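# Clamp the marked flat bar upright in the vise

## Task

Set the marked flat bar vertically between the vise jaws so that the top edge of the jaws lies along the middle of the line drawn on the bar. Tighten the vise until it grips the bar firmly with no help. At the end nothing except the jaws (and your grippers, before release) may touch the bar, and the bar must not extend beyond either side of the jaws. Release the bar and move the arms away. If the bar only stays in place because the robot holds it, the goal is not met.

## Robot and tools

Robot: two 6-joint arms, left_arm and right_arm, each with a parallel gripper. Their URDF roots sit at (+0.020, +0.337, 0) m and (+0.048, -0.247, 0) m, each turned slightly about z. Shared scene frame: origin on the table top midway between the arms, +z up, +x out over the table, left_arm on the +y side. The names left and right do not refer to sides of any image. The gripper's fingers point along its own +z and close along its y. The reported hand point lies between the finger pads, about 1 cm behind the tips, and can be somewhat off at long reach. Call show_instructions to see the reference page on the vise.

Row layout, used by execute_actions and move: one flat list for both arms. It has 14 numbers: left_arm's shoulder, elbow, waist, wrist pitch, wrist yaw, wrist roll, gripper opening, then the same 7 for right_arm. Follow this order only, whatever the URDF says. Optionally add 12 stiffness numbers (0 to 1), left_arm's 6 joints then right_arm's 6 in the same order. Each multiplies that joint's position gain and stays in force until changed. All 14 main numbers are scaled to [-1, 1]. A joint number is an offset, not a pose. A value of 1.0 equals 1.32 rad (shoulder), 1.276 (elbow), 1.264 (waist), 1.83 (wrist pitch), 1.686 (wrist yaw) or 2.022 (wrist roll). The opening is absolute: +1 fully open, -1 closed.

Stated joint ranges in rad: waist -2.880..2.880, shoulder 0.000..3.142, elbow 0.000..3.019, wrist pitch -1.693..1.571, wrist yaw -1.571..1.571, wrist roll -2.094..2.094. The true ends can differ by up to 0.019 rad. An action that would carry a joint more than 0.019 rad outward past its range is rejected for both arms. If the first action of a call fails that check, or any action is malformed, nothing in the call runs. A joint pushed past its real end stops there, and the result may say "joint sent to its limit".

execute_actions(actions): a list of up to 15 actions. Each action is a table of up to 15 rows, one per 1/30 s control step; a short table repeats its last row until 15 steps pass. Joint offsets in every row are taken from the angles at the start of that action, not from the previous row. For the first action, that is the last reported state. An empty list just returns state and images. Speed is capped: each step the joint target may lead the measured angle by at most 0.264 (waist), 0.32 (shoulder), 0.276 (elbow), 0.33 (wrist pitch), 0.186 (wrist yaw) or 0.522 (wrist roll) rad. Targets that would put the hand more than 70 mm from where it is are scaled back. Big moves therefore span several actions, and an unfinished one must be commanded again.

move(target, speed, blocking): target is one row as above. Its offsets are counted from the Joint positions in the latest result that shows them. speed (0.01 to 2 rad/s, default 0.5) is the top speed of whichever joint has the farthest to travel. All joints finish together, so the hand traces a curve, and paths run 0.5 to 10 s. Moves do not avoid obstacles or the other arm. Faster contact hits harder, and aiming further past a contact presses harder. Finger openings are sent at the start. With blocking=false you get a result after 0.5 s. After that, use wait or stop before any other motion command. The extra "move:" line reports the ending (done, off_target, moving, held, fault). It also gives limits=held or limits=none and each arm's joint farthest from its target. To keep an arm pressing as before, send the offsets from its Joint positions to its Joint targets.

wait(seconds): 0 to 10; the arms hold their last command and a running move continues. stop(): brakes a running move (the fingers keep going). zoom_image(camera, region): camera is cam_high, cam_low, cam_left_wrist or cam_right_wrist. region is [x0, y0, x1, y1] in that camera's pixels, at most 504 by 504, origin at the top left. cam_high and cam_low are 504x504; the wrist cameras are 616x616 fisheye. read_manual(section) returns licence texts only. finished_scene(scene) ends the current scene for good, so call it only once the bar is clamped, released and the arms are clear.

Results: one pose per arm (position in m, quaternion wxyz). Joint positions and velocities per arm in row order (rad, rad/s), plus the finger gap in m (0.094 when fully open). grip_measured is the opening on the command scale; each gripper may read up to about 1 mm off. Joint targets are the angles currently being driven toward. Also given: joint torques (offset and noisy), step readings, and HELD marking steps held back for an arm. "joint command not followed" means a clearance check altered targets. MOTOR HOT warns from 85 °C; at 100 °C an OVER-TEMPERATURE FAULT drops that arm. FAULT lines mark stops.

Practical points. To grip, command an opening about 0.03 below grip_measured; pads hit hard on first contact, and very thin parts get less force. Arms sag if sent zero offsets, so in the first call of a reply send offsets back to the wanted angles. Brief tugs on a held part or pushes on loose objects can happen. Avoid dropping the bar, slamming or pressing hard, letting the arms collide, and knocking anything off the table. Before releasing, check with zoomed images that the jaw top lines up with the centre of the mark and that the bar stays inside the jaw sides.

Each tool is called as name([rows], argument=value, ...), one row to a line, values as JSON.

## Session

execute_actions(actions=[])

Scene clock: 0.00 s.
left_arm: end_effector_position=(+0.7924, -0.2389, +0.2488) grip_measured=+1.000 end_effector_quat_wxyz=(+0.680, +0.043, +0.703, -0.206) | right_arm: end_effector_position=(+0.5298, -0.6822, +0.3218) grip_measured=+1.000 end_effector_quat_wxyz=(-0.069, -0.569, +0.783, -0.240)
Joint names: [shoulder, elbow, waist, wrist pitch, wrist yaw, wrist roll]
Joint positions: left_arm=[ 2.427  2.214 -0.742  0.222 -0.345 -0.231  0.094] | right_arm=[ 1.782  1.921 -0.8   -1.269  0.258 -1.981  0.094]
Joint velocities: left_arm=[ 0.015 -0.022 -0.024 -0.017  0.066 -0.037  0.   ] | right_arm=[-0.005  0.002 -0.015  0.002  0.022 -0.022  0.   ]
Joint torques (N m, as the arm reports them, + toward a larger angle): no reading
Joint targets: left_arm=[2.434 2.241 -0.742 0.226 -0.345 -0.231] | right_arm=[1.785 1.946 -0.800 -1.267 0.258 -1.981]
Joint stiffness scale: left_arm=[1. 1. 1. 1. 1. 1.] | right_arm=[1. 1. 1. 1. 1. 1.]
camera_calibration (this result's frames):
cam_left_wrist: T_world_to_cam=[[-0.348754, -0.90816, 0.231551, 0.00172622], [-0.603012, 0.0283033, -0.79723, 0.687014], [0.717459, -0.417665, -0.557503, -0.405351], [0, 0, 0, 1]] pos_world=[0.705703, -0.187178, 0.321324]
cam_right_wrist: T_world_to_cam=[[0.924921, -0.237936, 0.296492, -0.750559], [-0.374324, -0.43388, 0.81953, -0.357816], [-0.0663536, -0.868985, -0.49037, -0.279858], [0, 0, 0, 1]] pos_world=[0.541699, -0.577026, 0.378541]

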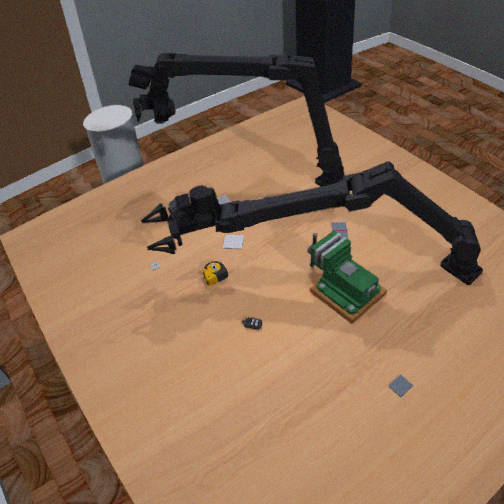

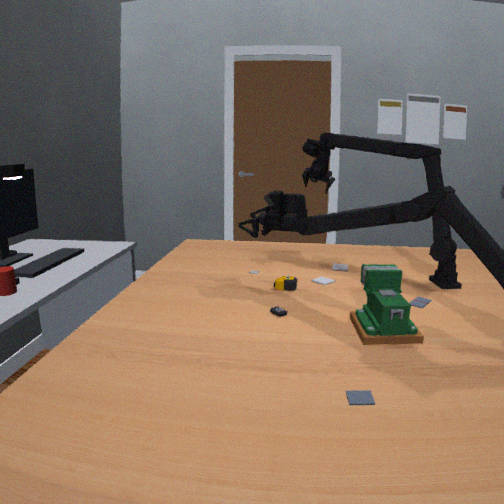

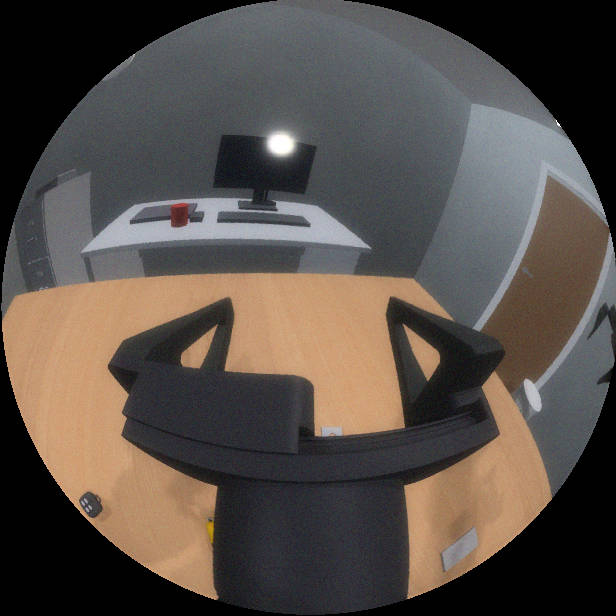

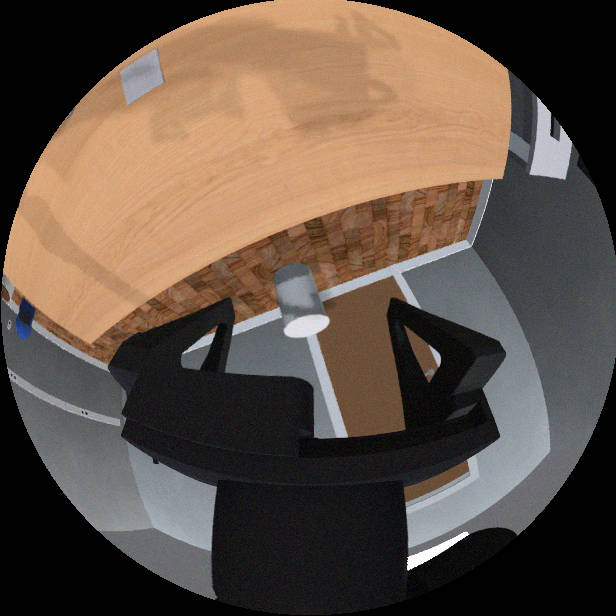

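zoom_image(camera="cam_high", region=[290, 205, 410, 325])

zoom_image(camera="cam_low", region=[300, 245, 450, 355])

Region (290, 205, 410, 325) of cam_high's 504x504 image, scaled by 4.200, with more detail than that image has.

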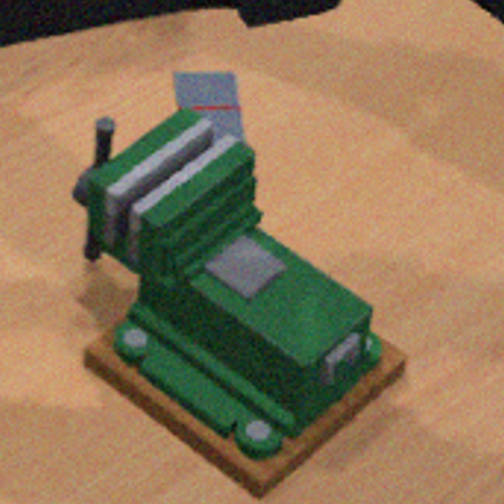

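Region (300, 245, 450, 355) of cam_low's 504x504 image, scaled by 3.360, with more detail than that image has; it fills the top 370 rows of this view, and the rest is white.

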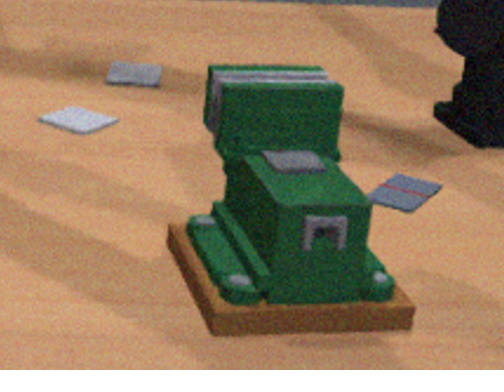

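zoom_image(camera="cam_high", region=[290, 150, 504, 300])

Region (290, 150, 504, 300) of cam_high's 504x504 image, scaled by 2.355, with more detail than that image has; it fills the top 353 rows of this view, and the rest is white.

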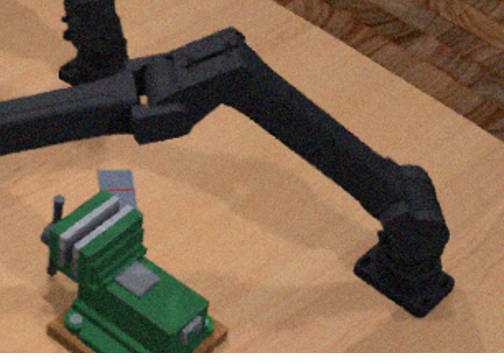

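move(target=[-0.666,-0.847,-0.331,-0.736,0.205,0.668,1.0,0.105,-0.55,-0.1,1.0,-0.924,0,0.5], speed=1.0)

Scene clock: 70.53 s.
left_arm: end_effector_position=(+0.2145, -0.0583, +0.1077) grip_measured=+1.000 end_effector_quat_wxyz=(+0.019, +0.896, +0.443, +0.001) | right_arm: end_effector_position=(+0.6072, -0.5716, +0.2165) grip_measured=+0.501 end_effector_quat_wxyz=(-0.544, +0.667, -0.268, +0.433)
Joint names: [shoulder, elbow, waist, wrist pitch, wrist yaw, wrist roll]
Joint positions: left_arm=[ 1.552  1.128 -1.154 -1.109 -0.002  1.112  0.094] | right_arm=[ 1.894  1.226 -0.918  0.545 -1.298 -1.981  0.071]
Joint velocities: left_arm=[ 0.015  0.007 -0.005 -0.002 -0.037 -0.066  0.   ] | right_arm=[-0.005  0.002 -0.015 -0.007  0.007 -0.051  0.   ]
Joint torques (N m, as the arm reports them, + toward a larger angle): left_arm=[-13.06   8.55   0.16  -0.84   0.24   0.02] | right_arm=[-16.82   8.97  -0.17   2.54  -0.3    0.08]
Joint targets: left_arm=[1.548 1.133 -1.160 -1.125 0.001 1.120] | right_arm=[1.921 1.219 -0.926 0.561 -1.300 -1.981]
Joint stiffness scale: left_arm=[1. 1. 1. 1. 1. 1.] | right_arm=[1. 1. 1. 1. 1. 1.]
move: off_target (right_arm); limits=none; left_arm: farthest joint: the wrist pitch, 0.016 radians from its target (1.347 radians at the start); right_arm: farthest joint: the shoulder, 0.027 radians from its target (0.138 radians at the start)
camera_calibration (this result's frames):
cam_left_wrist: T_world_to_cam=[[-0.793763, 0.60767, -0.0260273, 0.208482], [0.487781, 0.661555, 0.569575, -0.123353], [0.363332, 0.439412, -0.821527, 0.160414], [0, 0, 0, 1]] pos_world=[0.167371, -0.115571, 0.20747]
cam_right_wrist: T_world_to_cam=[[-0.111708, 0.266383, 0.957372, 0.00996499], [-0.114717, -0.960418, 0.253845, -0.530602], [0.987097, -0.0814698, 0.137845, -0.555844], [0, 0, 0, 1]] pos_world=[0.488917, -0.557539, 0.201771]

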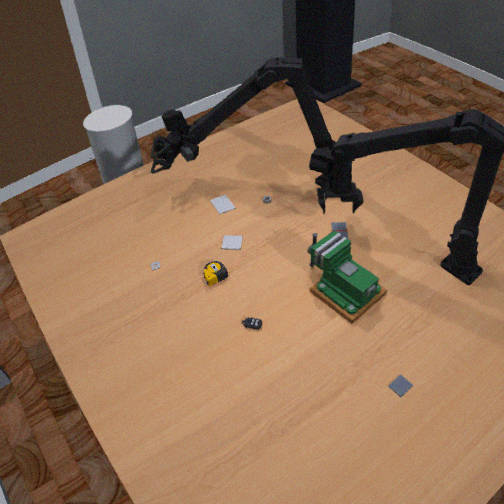

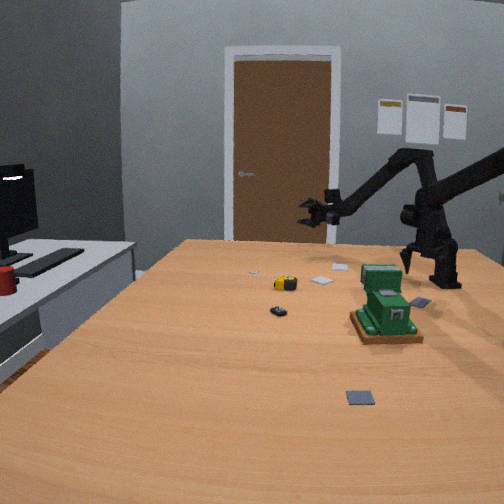

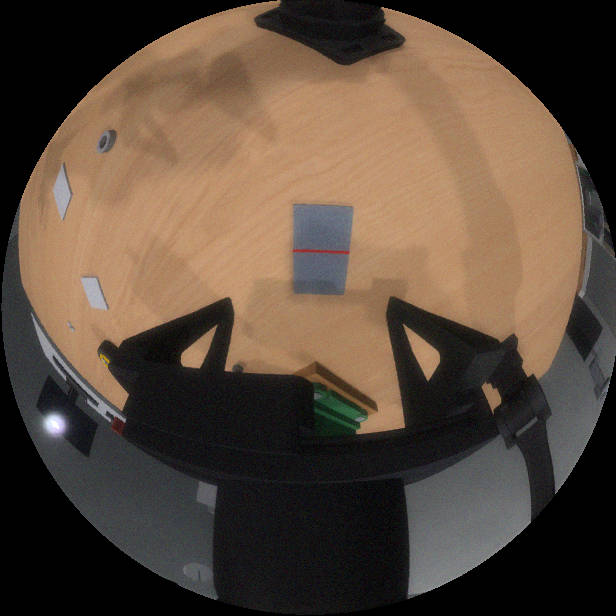

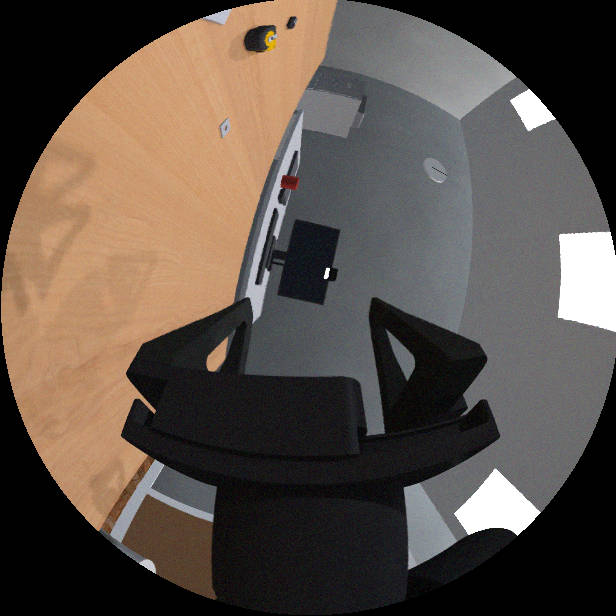

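zoom_image(camera="cam_left_wrist", region=[260, 180, 400, 320])

Region (260, 180, 400, 320) of cam_left_wrist's 616x616 image, scaled by 3.600, with more detail than that image has.

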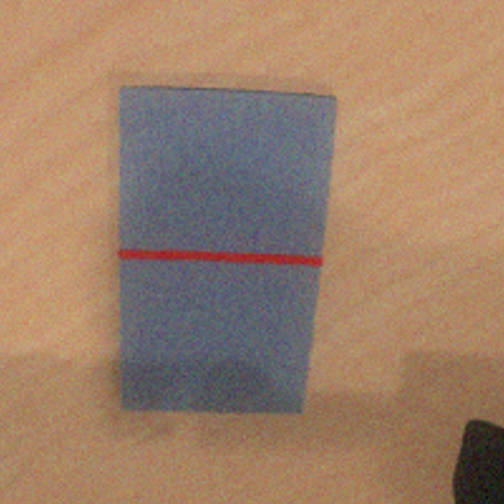

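move(target=[0.134,0.055,-0.109,0,-0.086,-0.064,0.6,0.03,-0.538,-0.22,0.48,0,0,0.5], speed=0.8)

Scene clock: 95.83 s.
left_arm: end_effector_position=(+0.1871, -0.0762, +0.0515) grip_measured=+0.603 end_effector_quat_wxyz=(-0.037, +0.896, +0.435, +0.077) | right_arm: end_effector_position=(+0.3925, -0.5212, +0.0956) grip_measured=+0.501 end_effector_quat_wxyz=(-0.448, +0.636, -0.300, +0.552)
Joint names: [shoulder, elbow, waist, wrist pitch, wrist yaw, wrist roll]
Joint positions: left_arm=[ 1.713  1.158 -1.282 -1.109 -0.144  0.991  0.075] | right_arm=[ 1.909  0.541 -1.19   1.407 -1.298 -1.981  0.071]
Joint velocities: left_arm=[-0.015 -0.007  0.005 -0.002  0.051  0.007 -0.   ] | right_arm=[-0.005  0.017 -0.015 -0.007 -0.037 -0.037  0.   ]
Joint torques (N m, as the arm reports them, + toward a larger angle): left_arm=[-12.79  10.33  -1.29  -0.25  -0.06  -0.16] | right_arm=[-9.9   3.19  0.04  2.47 -0.08  0.07]
Joint targets: left_arm=[1.729 1.199 -1.292 -1.109 -0.147 0.983] | right_arm=[1.933 0.539 -1.196 1.423 -1.298 -1.981]
Joint stiffness scale: left_arm=[1. 1. 1. 1. 1. 1.] | right_arm=[1. 1. 1. 1. 1. 1.]
move: off_target (left_arm, right_arm); limits=none; left_arm: farthest joint: the elbow, 0.040 radians from its target (0.070 radians at the start); right_arm: farthest joint: the shoulder, 0.025 radians from its target (0.040 radians at the start)
camera_calibration (this result's frames):
cam_left_wrist: T_world_to_cam=[[-0.786769, 0.617189, 0.00849223, 0.193783], [0.438072, 0.548639, 0.712101, -0.0727079], [0.434842, 0.56398, -0.702025, 0.12206], [0, 0, 0, 1]] pos_world=[0.131237, -0.148549, 0.135819]
cam_right_wrist: T_world_to_cam=[[-0.110599, 0.418341, 0.901531, 0.172395], [-0.392619, -0.851706, 0.347055, -0.319326], [0.913027, -0.315574, 0.258446, -0.427595], [0, 0, 0, 1]] pos_world=[0.284099, -0.47903, 0.065915]

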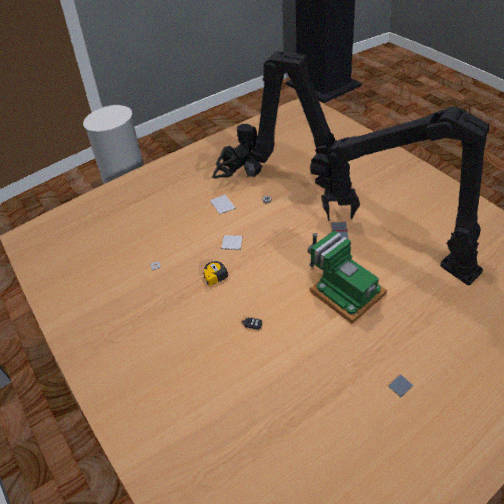

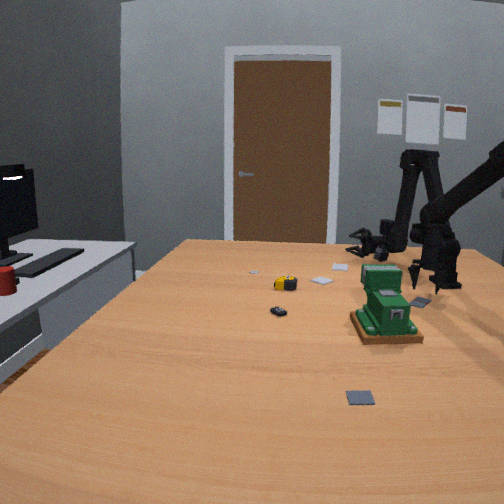

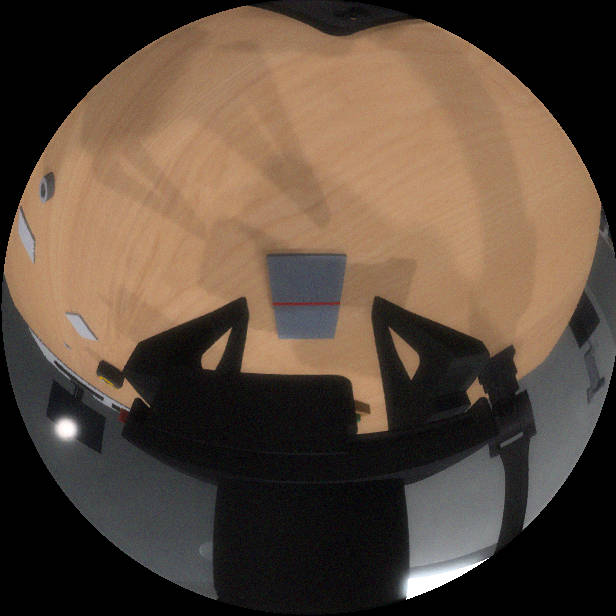

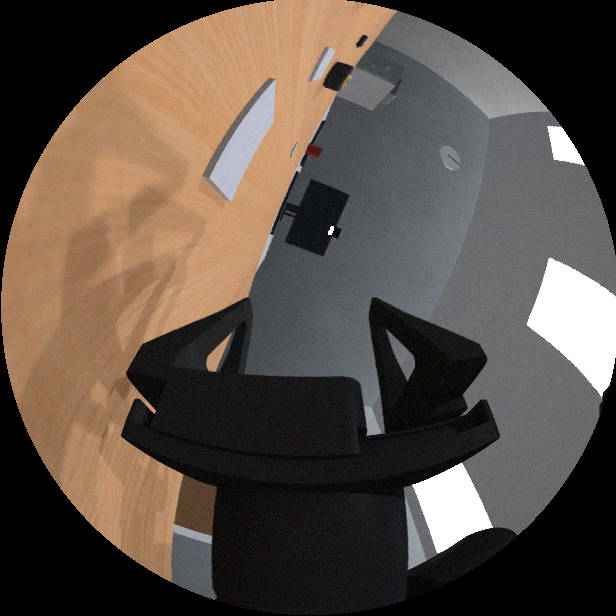

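zoom_image(camera="cam_left_wrist", region=[220, 230, 400, 370])

Region (220, 230, 400, 370) of cam_left_wrist's 616x616 image, scaled by 2.800, with more detail than that image has.

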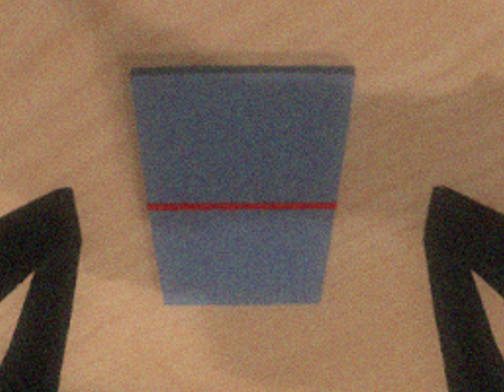

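move(target=[0.039,-0.010,0,0.032,0,0,0.6,0.015,0,0,0.005,0,0,0.5], speed=0.1)

Scene clock: 104.63 s.
left_arm: end_effector_position=(+0.1873, -0.0769, +0.0316) grip_measured=+0.603 end_effector_quat_wxyz=(-0.041, +0.896, +0.435, +0.077) | right_arm: end_effector_position=(+0.3925, -0.5212, +0.0956) grip_measured=+0.501 end_effector_quat_wxyz=(-0.448, +0.636, -0.300, +0.552)
Joint names: [shoulder, elbow, waist, wrist pitch, wrist yaw, wrist roll]
Joint positions: left_arm=[ 1.748  1.145 -1.282 -1.068 -0.144  0.99   0.075] | right_arm=[ 1.909  0.541 -1.19   1.407 -1.298 -1.981  0.071]
Joint velocities: left_arm=[-0.015  0.012  0.005 -0.007  0.037 -0.037 -0.001] | right_arm=[ 0.005  0.002  0.005 -0.007  0.037 -0.051 -0.001]
Joint torques (N m, as the arm reports them, + toward a larger angle): left_arm=[-12.66   7.17   0.76   0.58   0.06  -0.08] | right_arm=[-10.53   3.36   0.63   2.2   -0.08   0.07]
Joint targets: left_arm=[1.765 1.145 -1.282 -1.050 -0.144 0.991] | right_arm=[1.929 0.541 -1.190 1.416 -1.298 -1.981]
Joint stiffness scale: left_arm=[1. 1. 1. 1. 1. 1.] | right_arm=[1. 1. 1. 1. 1. 1.]
move: done; limits=none; left_arm: farthest joint: the wrist pitch, 0.018 radians from its target (0.058 radians at the start); right_arm: farthest joint: the shoulder, 0.020 radians from its target (0.020 radians at the start)
camera_calibration (this result's frames):
cam_left_wrist: T_world_to_cam=[[-0.787203, 0.616509, 0.0150828, 0.194381], [0.439444, 0.543619, 0.715099, -0.0589754], [0.432666, 0.569557, -0.69886, 0.109083], [0, 0, 0, 1]] pos_world=[0.131737, -0.149907, 0.115475]
cam_right_wrist: T_world_to_cam=[[-0.110599, 0.418341, 0.901531, 0.172395], [-0.392619, -0.851706, 0.347055, -0.319326], [0.913027, -0.315574, 0.258446, -0.427595], [0, 0, 0, 1]] pos_world=[0.284099, -0.47903, 0.065915]

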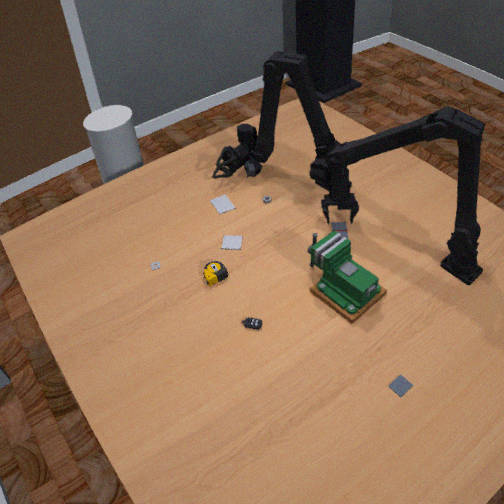

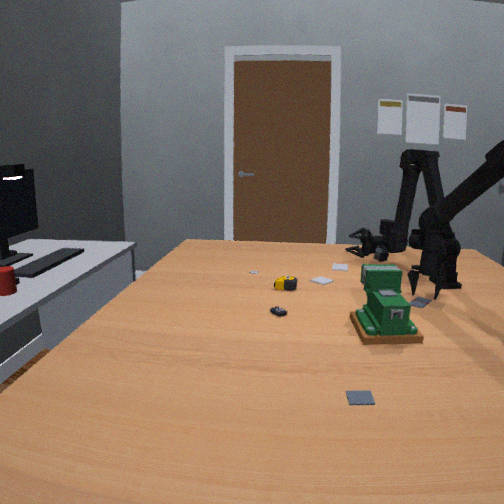

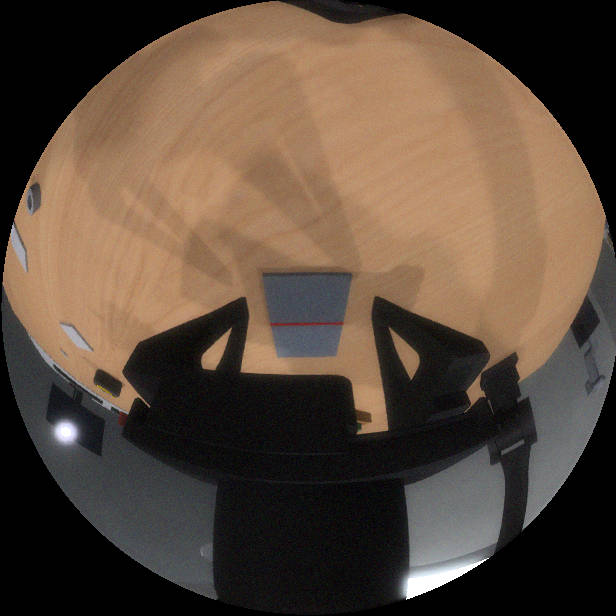

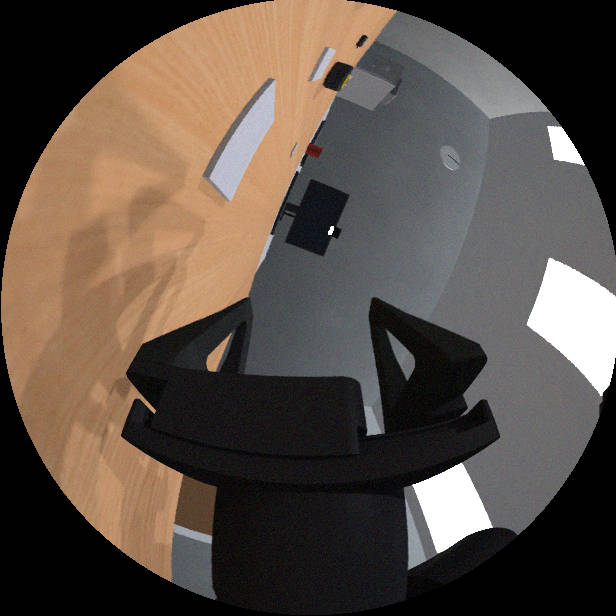

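zoom_image(camera="cam_left_wrist", region=[220, 240, 400, 380])

Region (220, 240, 400, 380) of cam_left_wrist's 616x616 image, scaled by 2.800, with more detail than that image has.

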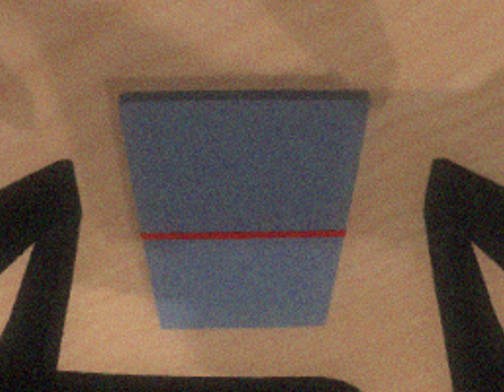

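move(target=[0.0258,0,0,0.025,0,0,0.45,0.015,0,0,0.005,0,0,0.5], speed=0.06)

Scene clock: 109.80 s.
left_arm: end_effector_position=(+0.1890, -0.0819, +0.0244) grip_measured=+0.453 end_effector_quat_wxyz=(-0.035, +0.896, +0.436, +0.077) | right_arm: end_effector_position=(+0.3925, -0.5212, +0.0956) grip_measured=+0.501 end_effector_quat_wxyz=(-0.448, +0.636, -0.300, +0.552)
Joint names: [shoulder, elbow, waist, wrist pitch, wrist yaw, wrist roll]
Joint positions: left_arm=[ 1.764  1.145 -1.282 -1.04  -0.144  0.99   0.068] | right_arm=[ 1.909  0.541 -1.19   1.407 -1.298 -1.981  0.071]
Joint velocities: left_arm=[-0.005  0.012 -0.024  0.007 -0.037 -0.022  0.   ] | right_arm=[-0.015  0.012  0.005 -0.007 -0.051 -0.051 -0.001]
Joint torques (N m, as the arm reports them, + toward a larger angle): left_arm=[-12.45   7.07   0.04   0.5    0.02  -0.05] | right_arm=[-10.5    3.36   0.63   2.19  -0.08   0.07]
Joint targets: left_arm=[1.783 1.145 -1.282 -1.022 -0.144 0.990] | right_arm=[1.929 0.541 -1.190 1.416 -1.298 -1.981]
Joint stiffness scale: left_arm=[1. 1. 1. 1. 1. 1.] | right_arm=[1. 1. 1. 1. 1. 1.]
move: done; limits=none; left_arm: farthest joint: the shoulder, 0.018 radians from its target (0.034 radians at the start); right_arm: farthest joint: the shoulder, 0.020 radians from its target (0.020 radians at the start)
camera_calibration (this result's frames):
cam_left_wrist: T_world_to_cam=[[-0.787244, 0.616627, 0.00420209, 0.199214], [0.436441, 0.552361, 0.710223, -0.0504871], [0.435622, 0.560953, -0.703964, 0.10505], [0, 0, 0, 1]] pos_world=[0.133103, -0.153882, 0.108971]
cam_right_wrist: T_world_to_cam=[[-0.110599, 0.418341, 0.901531, 0.172395], [-0.392619, -0.851706, 0.347055, -0.319326], [0.913027, -0.315574, 0.258446, -0.427595], [0, 0, 0, 1]] pos_world=[0.284099, -0.47903, 0.065915]

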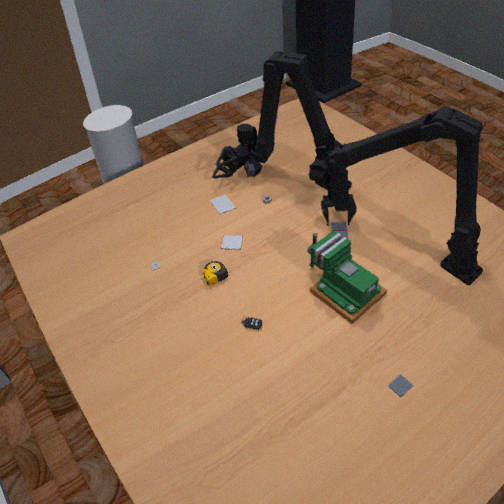

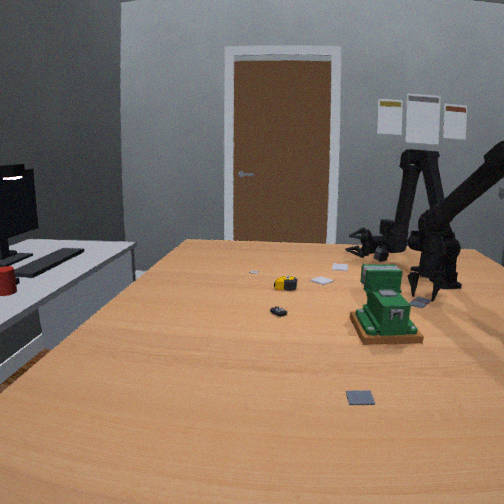

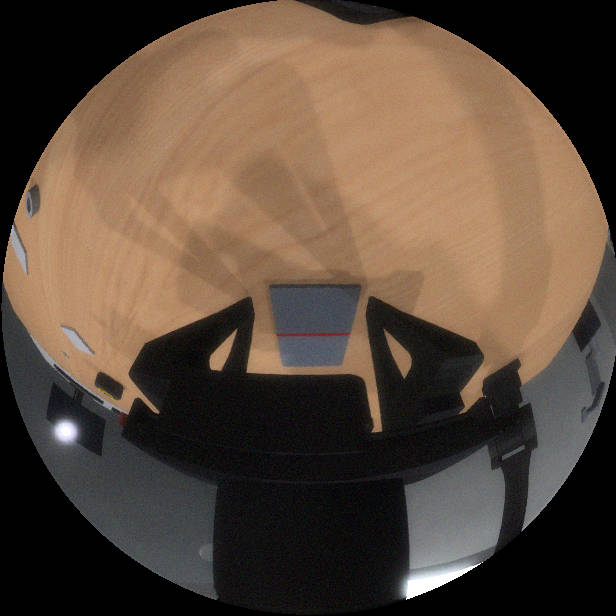

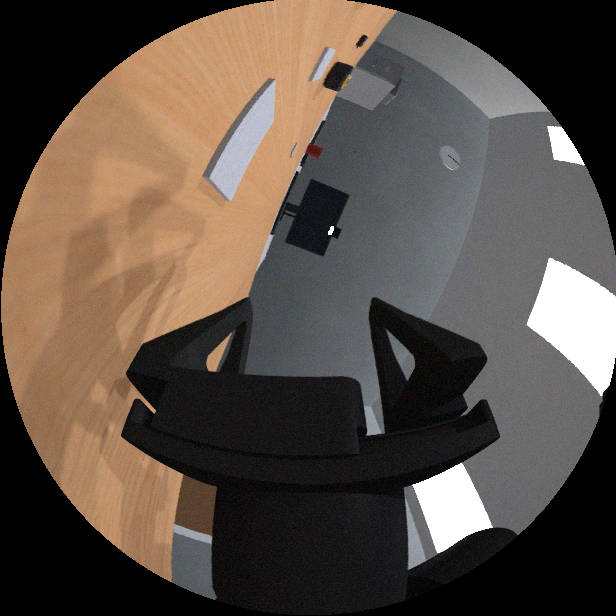

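zoom_image(camera="cam_left_wrist", region=[220, 250, 400, 390])

zoom_image(camera="cam_low", region=[390, 265, 470, 320])

Region (220, 250, 400, 390) of cam_left_wrist's 616x616 image, scaled by 2.800, with more detail than that image has.

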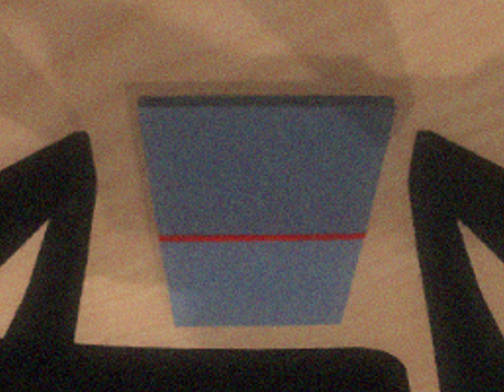

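Region (390, 265, 470, 320) of cam_low's 504x504 image, scaled by 6.300, with more detail than that image has; it fills the top 346 rows of this view, and the rest is white.

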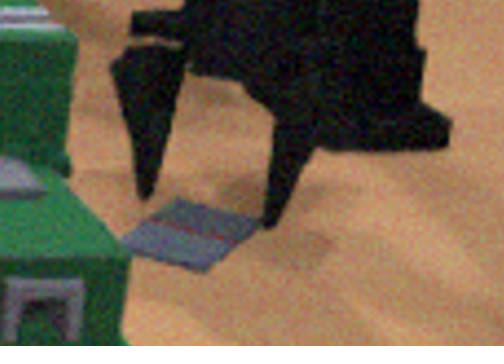

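execute_actions([
  [[0.015,0,0,0.01,0,0,0.42,0.012,0,0,0.004,0,0,0.5],[0.016,0,0,0.01,0,0,0.39,0.012,0,0,0.004,0,0,0.5],[0.017,0,0,0.01,0,0,0.36,0.012,0,0,0.004,0,0,0.5],[0.018,0,0,0.01,0,0,0.33,0.012,0,0,0.004,0,0,0.5],[0.0185,0,0,0.01,0,0,0.30,0.012,0,0,0.004,0,0,0.5],[0.0185,0,0,0.01,0,0,0.28,0.012,0,0,0.004,0,0,0.5],[0.0185,0,0,0.01,0,0,0.26,0.012,0,0,0.004,0,0,0.5],[0.0185,0,0,0.01,0,0,0.24,0.012,0,0,0.004,0,0,0.5],[0.0185,0,0,0.01,0,0,0.22,0.012,0,0,0.004,0,0,0.5],[0.0185,0,0,0.01,0,0,0.205,0.012,0,0,0.004,0,0,0.5],[0.0185,0,0,0.01,0,0,0.19,0.012,0,0,0.004,0,0,0.5],[0.0185,0,0,0.01,0,0,0.175,0.012,0,0,0.004,0,0,0.5],[0.0185,0,0,0.01,0,0,0.16,0.012,0,0,0.004,0,0,0.5],[0.0185,0,0,0.01,0,0,0.15,0.012,0,0,0.004,0,0,0.5],[0.0185,0,0,0.01,0,0,0.14,0.012,0,0,0.004,0,0,0.5]],
  [[0.01,0,0,0,0,0,0.13,0,0,0,0,0,0,0.5],[0.01,0,0,0,0,0,0.12,0,0,0,0,0,0,0.5],[0.01,0,0,0,0,0,0.11,0,0,0,0,0,0,0.5],[0.01,0,0,0,0,0,0.10,0,0,0,0,0,0,0.5],[0.01,0,0,0,0,0,0.09,0,0,0,0,0,0,0.5],[0.01,0,0,0,0,0,0.08,0,0,0,0,0,0,0.5],[0.01,0,0,0,0,0,0.07,0,0,0,0,0,0,0.5],[0.01,0,0,0,0,0,0.06,0,0,0,0,0,0,0.5]],
])

Scene clock: 115.90 s.
left_arm: end_effector_position=(+0.1889, -0.0815, +0.0228) grip_measured=+0.067 end_effector_quat_wxyz=(-0.036, +0.896, +0.436, +0.077) | right_arm: end_effector_position=(+0.3925, -0.5212, +0.0956) grip_measured=+0.501 end_effector_quat_wxyz=(-0.448, +0.636, -0.300, +0.552)
Joint names: [shoulder, elbow, waist, wrist pitch, wrist yaw, wrist roll]
Joint positions: left_arm=[ 1.768  1.145 -1.282 -1.04  -0.144  0.99   0.05 ] | right_arm=[ 1.909  0.541 -1.19   1.407 -1.298 -1.981  0.071]
Joint velocities: left_arm=[-0.024 -0.002 -0.005 -0.012 -0.007 -0.007 -0.001] | right_arm=[ 0.005  0.017 -0.005 -0.002  0.022 -0.007 -0.   ]
Joint torques (N m, as the arm reports them, + toward a larger angle): left_arm=[-12.66   7.11  -0.09  -0.25   0.08  -0.07] | right_arm=[-12.21   3.36   0.65   1.77  -0.08   0.07]
Joint targets: left_arm=[1.781 1.145 -1.282 -1.040 -0.144 0.990] | right_arm=[1.909 0.541 -1.190 1.407 -1.298 -1.981]
Joint stiffness scale: left_arm=[1. 1. 1. 1. 1. 1.] | right_arm=[1. 1. 1. 1. 1. 1.]
Step readings (joint positions; steps 1 to 15: 1st action; 16 to 30: 2nd action):
0: left_arm=[1.764 1.145 -1.282 -1.040 -0.144 0.990] | right_arm=[1.909 0.541 -1.190 1.407 -1.298 -1.981]
1: left_arm=[1.764 1.145 -1.282 -1.040 -0.144 0.990] | right_arm=[1.909 0.541 -1.190 1.407 -1.298 -1.981]
2: left_arm=[1.764 1.145 -1.282 -1.040 -0.144 0.990] | right_arm=[1.909 0.541 -1.190 1.407 -1.298 -1.981]
4: left_arm=[1.764 1.145 -1.282 -1.040 -0.144 0.990] | right_arm=[1.909 0.541 -1.190 1.407 -1.298 -1.981]
8: left_arm=[1.766 1.145 -1.282 -1.040 -0.144 0.990] | right_arm=[1.909 0.541 -1.190 1.407 -1.298 -1.981]
15: left_arm=[1.768 1.145 -1.282 -1.040 -0.144 0.990] | right_arm=[1.909 0.541 -1.190 1.407 -1.298 -1.981]
16: left_arm=[1.768 1.145 -1.282 -1.040 -0.144 0.990] | right_arm=[1.909 0.541 -1.190 1.407 -1.298 -1.981]
17: left_arm=[1.768 1.145 -1.282 -1.040 -0.144 0.990] | right_arm=[1.909 0.541 -1.190 1.407 -1.298 -1.981]
19: left_arm=[1.768 1.145 -1.282 -1.040 -0.144 0.990] | right_arm=[1.909 0.541 -1.190 1.407 -1.298 -1.981]
23: left_arm=[1.768 1.145 -1.282 -1.040 -0.144 0.990] | right_arm=[1.909 0.541 -1.190 1.407 -1.298 -1.981]
30: Joint positions above
camera_calibration (this result's frames):
cam_left_wrist: T_world_to_cam=[[-0.787237, 0.616606, 0.00740246, 0.198803], [0.437322, 0.549796, 0.71167, -0.0498896], [0.43475, 0.56349, -0.702475, 0.104077], [0, 0, 0, 1]] pos_world=[0.133075, -0.153801, 0.107145]
cam_right_wrist: T_world_to_cam=[[-0.110599, 0.418341, 0.901531, 0.172395], [-0.392619, -0.851706, 0.347055, -0.319326], [0.913027, -0.315574, 0.258446, -0.427595], [0, 0, 0, 1]] pos_world=[0.284099, -0.47903, 0.065915]

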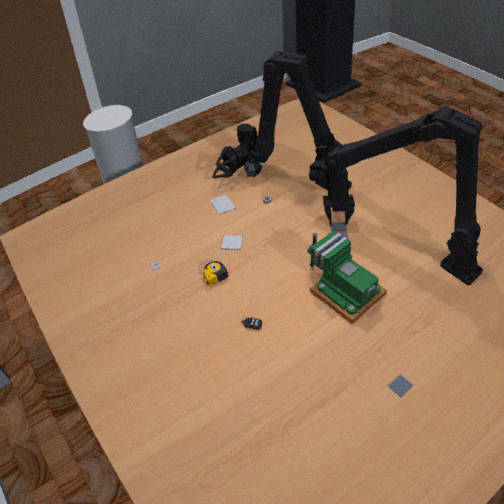

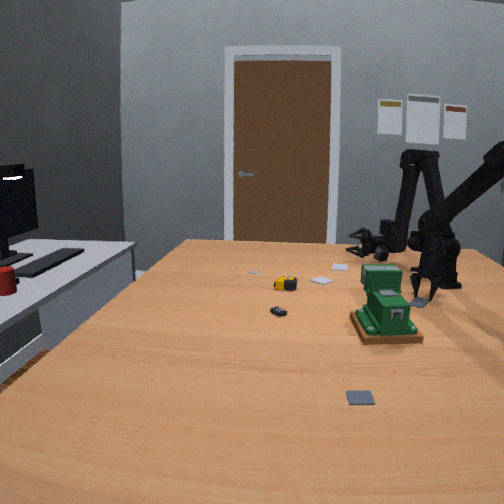

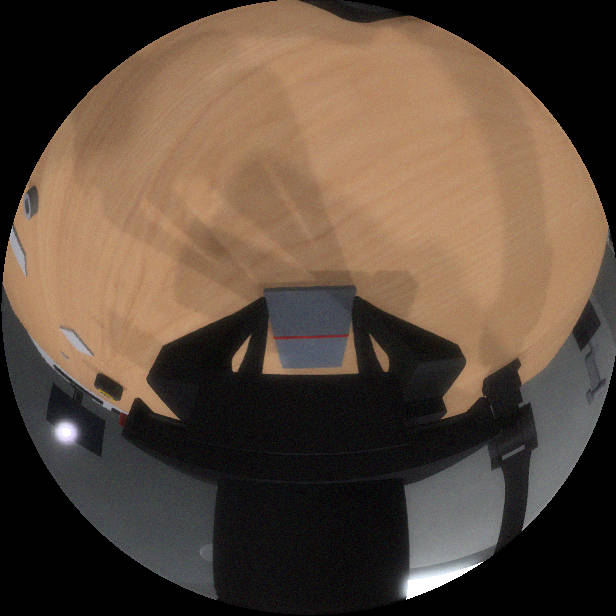

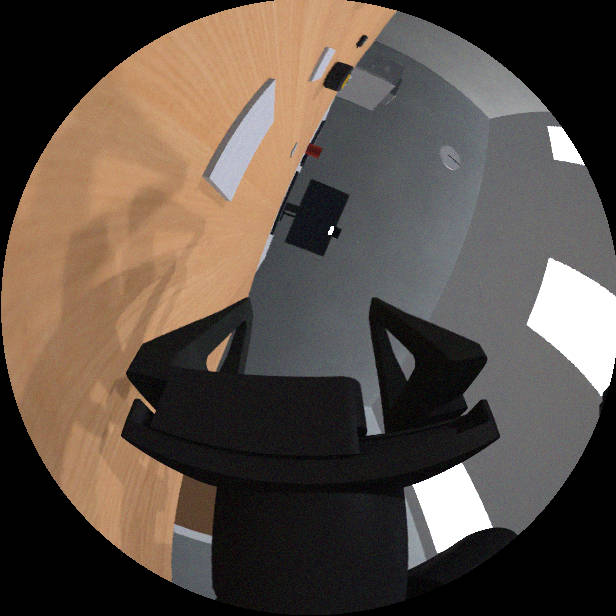

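move(target=[-0.36,0.02,0,0,0,0,0.02,0.012,0,0.2,0.004,0,0,0.5], speed=0.4)

Scene clock: 132.47 s.
left_arm: end_effector_position=(+0.1890, -0.0818, +0.2296) grip_measured=+0.033 end_effector_quat_wxyz=(+0.196, +0.873, +0.443, +0.046) | right_arm: end_effector_position=(+0.4492, -0.4284, +0.0956) grip_measured=+0.501 end_effector_quat_wxyz=(-0.513, +0.668, -0.219, +0.492)
Joint names: [shoulder, elbow, waist, wrist pitch, wrist yaw, wrist roll]
Joint positions: left_arm=[ 1.29   1.14  -1.282 -1.04  -0.144  0.99   0.049] | right_arm=[ 1.909  0.541 -0.942  1.407 -1.298 -1.981  0.071]
Joint velocities: left_arm=[-0.005  0.007 -0.015  0.027  0.037 -0.007  0.   ] | right_arm=[-0.005  0.012 -0.015  0.002 -0.022  0.022  0.002]
Joint torques (N m, as the arm reports them, + toward a larger angle): left_arm=[-10.06  11.52   0.08   0.35   0.07  -0.19] | right_arm=[-11.14   3.31   1.48   2.1   -0.08   0.07]
Joint targets: left_arm=[1.292 1.170 -1.282 -1.040 -0.144 0.990] | right_arm=[1.925 0.541 -0.937 1.414 -1.298 -1.981]
Joint stiffness scale: left_arm=[1. 1. 1. 1. 1. 1.] | right_arm=[1. 1. 1. 1. 1. 1.]
move: off_target (left_arm); limits=none; left_arm: farthest joint: the elbow, 0.030 radians from its target (0.026 radians at the start); right_arm: farthest joint: the shoulder, 0.016 radians from its target (0.016 radians at the start)
camera_calibration (this result's frames):
cam_left_wrist: T_world_to_cam=[[-0.758401, 0.532672, -0.375617, 0.273159], [0.345458, 0.817189, 0.461368, -0.100268], [0.552708, 0.220142, -0.803773, 0.222376], [0, 0, 0, 1]] pos_world=[0.118893, -0.112521, 0.327603]
cam_right_wrist: T_world_to_cam=[[-0.209599, 0.378563, 0.901531, 0.167284], [-0.172283, -0.921885, 0.347055, -0.347106], [0.96249, -0.0825761, 0.258446, -0.372465], [0, 0, 0, 1]] pos_world=[0.333756, -0.414076, 0.065915]

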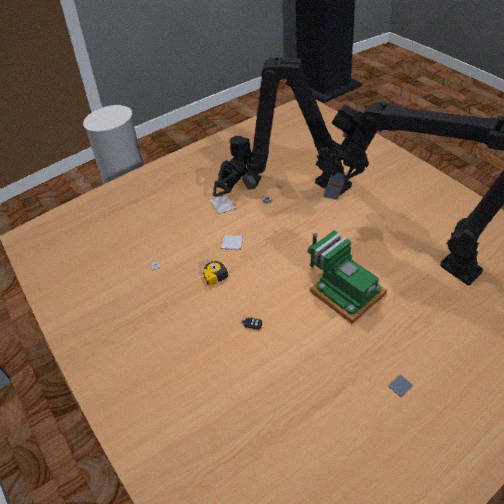

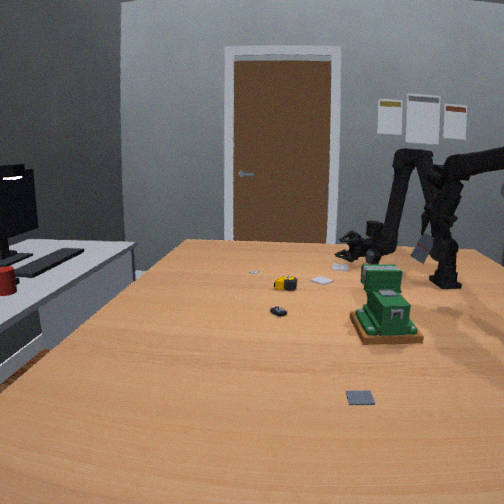

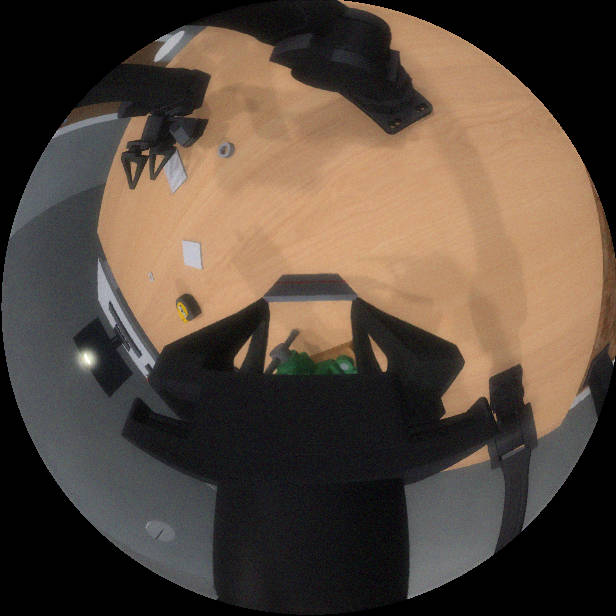

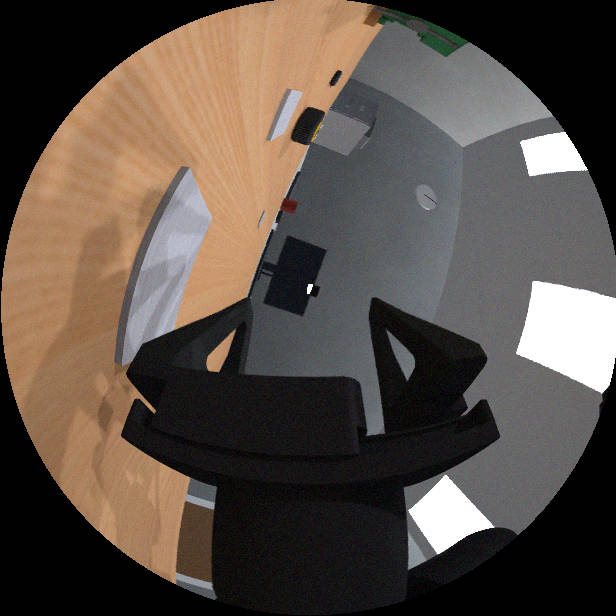

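zoom_image(camera="cam_left_wrist", region=[240, 250, 380, 350])

zoom_image(camera="cam_low", region=[380, 180, 480, 280])

Region (240, 250, 380, 350) of cam_left_wrist's 616x616 image, scaled by 3.600, with more detail than that image has; it fills the top 360 rows of this view, and the rest is white.

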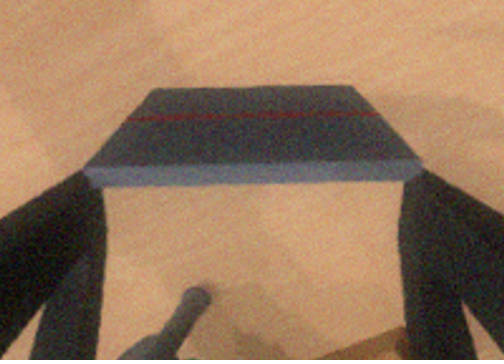

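Region (380, 180, 480, 280) of cam_low's 504x504 image, scaled by 5.040, with more detail than that image has.

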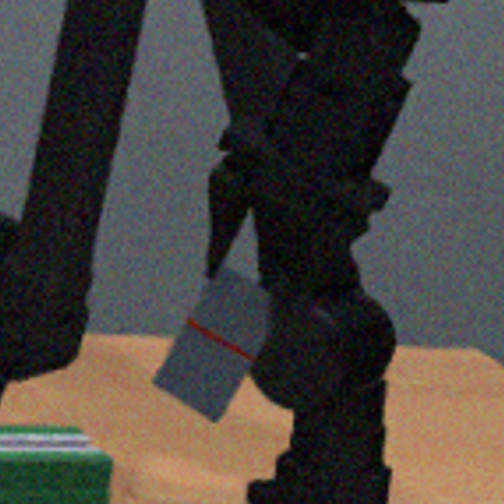

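move(target=[0.160,-0.049,0.165,-0.018,0.2495,0.106,0.0,0.012,0,0,0.004,0,0,0.5], speed=0.35)

Scene clock: 160.67 s.
left_arm: end_effector_position=(+0.1970, -0.0585, +0.1173) grip_measured=+0.025 end_effector_quat_wxyz=(+0.055, +0.893, +0.427, -0.132) | right_arm: end_effector_position=(+0.4492, -0.4284, +0.0956) grip_measured=+0.501 end_effector_quat_wxyz=(-0.513, +0.668, -0.219, +0.492)
Joint names: [shoulder, elbow, waist, wrist pitch, wrist yaw, wrist roll]
Joint positions: left_arm=[ 1.495  1.07  -1.083 -1.056  0.273  1.196  0.048] | right_arm=[ 1.909  0.541 -0.942  1.407 -1.298 -1.981  0.071]
Joint velocities: left_arm=[-0.005  0.002 -0.005  0.022  0.051 -0.051 -0.001] | right_arm=[-0.005 -0.007  0.005  0.002 -0.066 -0.007 -0.001]
Joint torques (N m, as the arm reports them, + toward a larger angle): left_arm=[-11.24   8.82   0.73  -0.47   0.59   0.01] | right_arm=[-10.84   3.35   0.61   2.11  -0.08   0.07]
Joint targets: left_arm=[1.501 1.078 -1.073 -1.073 0.277 1.204] | right_arm=[1.925 0.541 -0.942 1.414 -1.298 -1.981]
Joint stiffness scale: left_arm=[1. 1. 1. 1. 1. 1.] | right_arm=[1. 1. 1. 1. 1. 1.]
move: done; limits=none; left_arm: farthest joint: the wrist pitch, 0.017 radians from its target (0.033 radians at the start); right_arm: farthest joint: the shoulder, 0.016 radians from its target (0.016 radians at the start)
camera_calibration (this result's frames):
cam_left_wrist: T_world_to_cam=[[-0.775134, 0.63137, 0.0232286, 0.186913], [0.60229, 0.727328, 0.328999, -0.110633], [0.190825, 0.269009, -0.944044, 0.213117], [0, 0, 0, 1]] pos_world=[0.170848, -0.0948753, 0.233248]
cam_right_wrist: T_world_to_cam=[[-0.209599, 0.378563, 0.901531, 0.167284], [-0.172283, -0.921885, 0.347055, -0.347106], [0.96249, -0.0825761, 0.258446, -0.372465], [0, 0, 0, 1]] pos_world=[0.333756, -0.414076, 0.065915]

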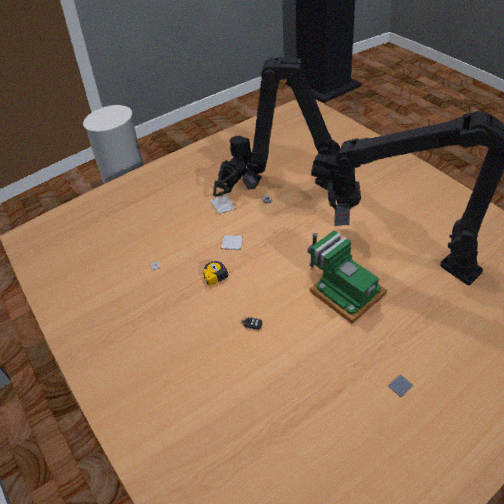

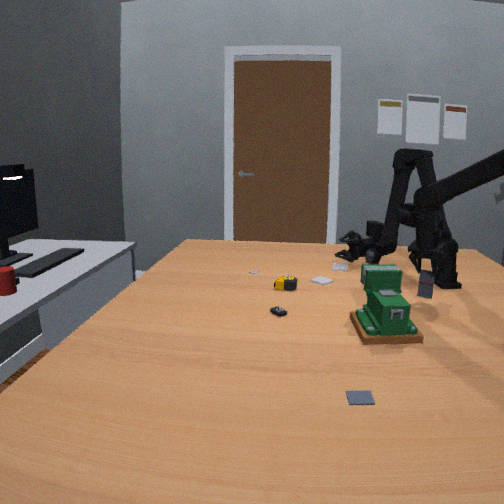

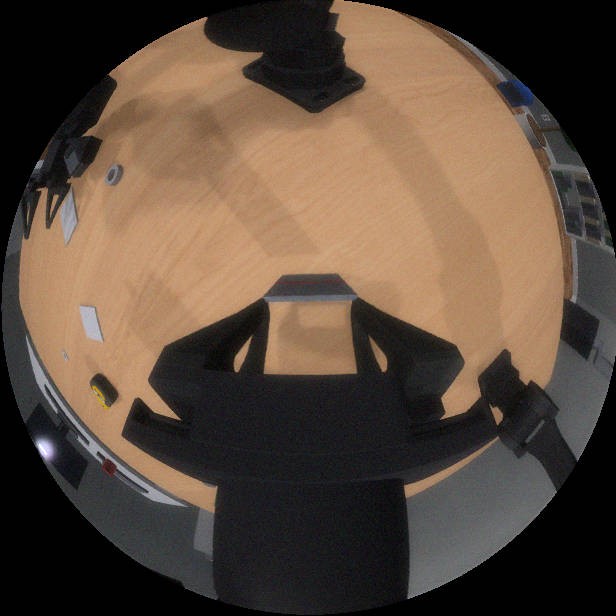

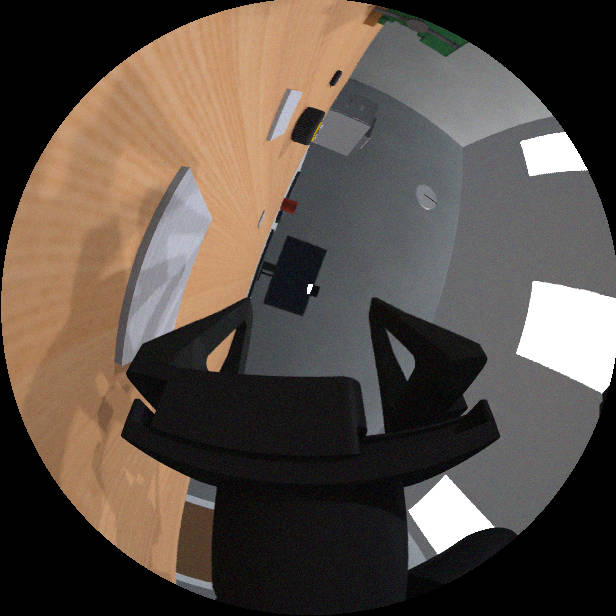

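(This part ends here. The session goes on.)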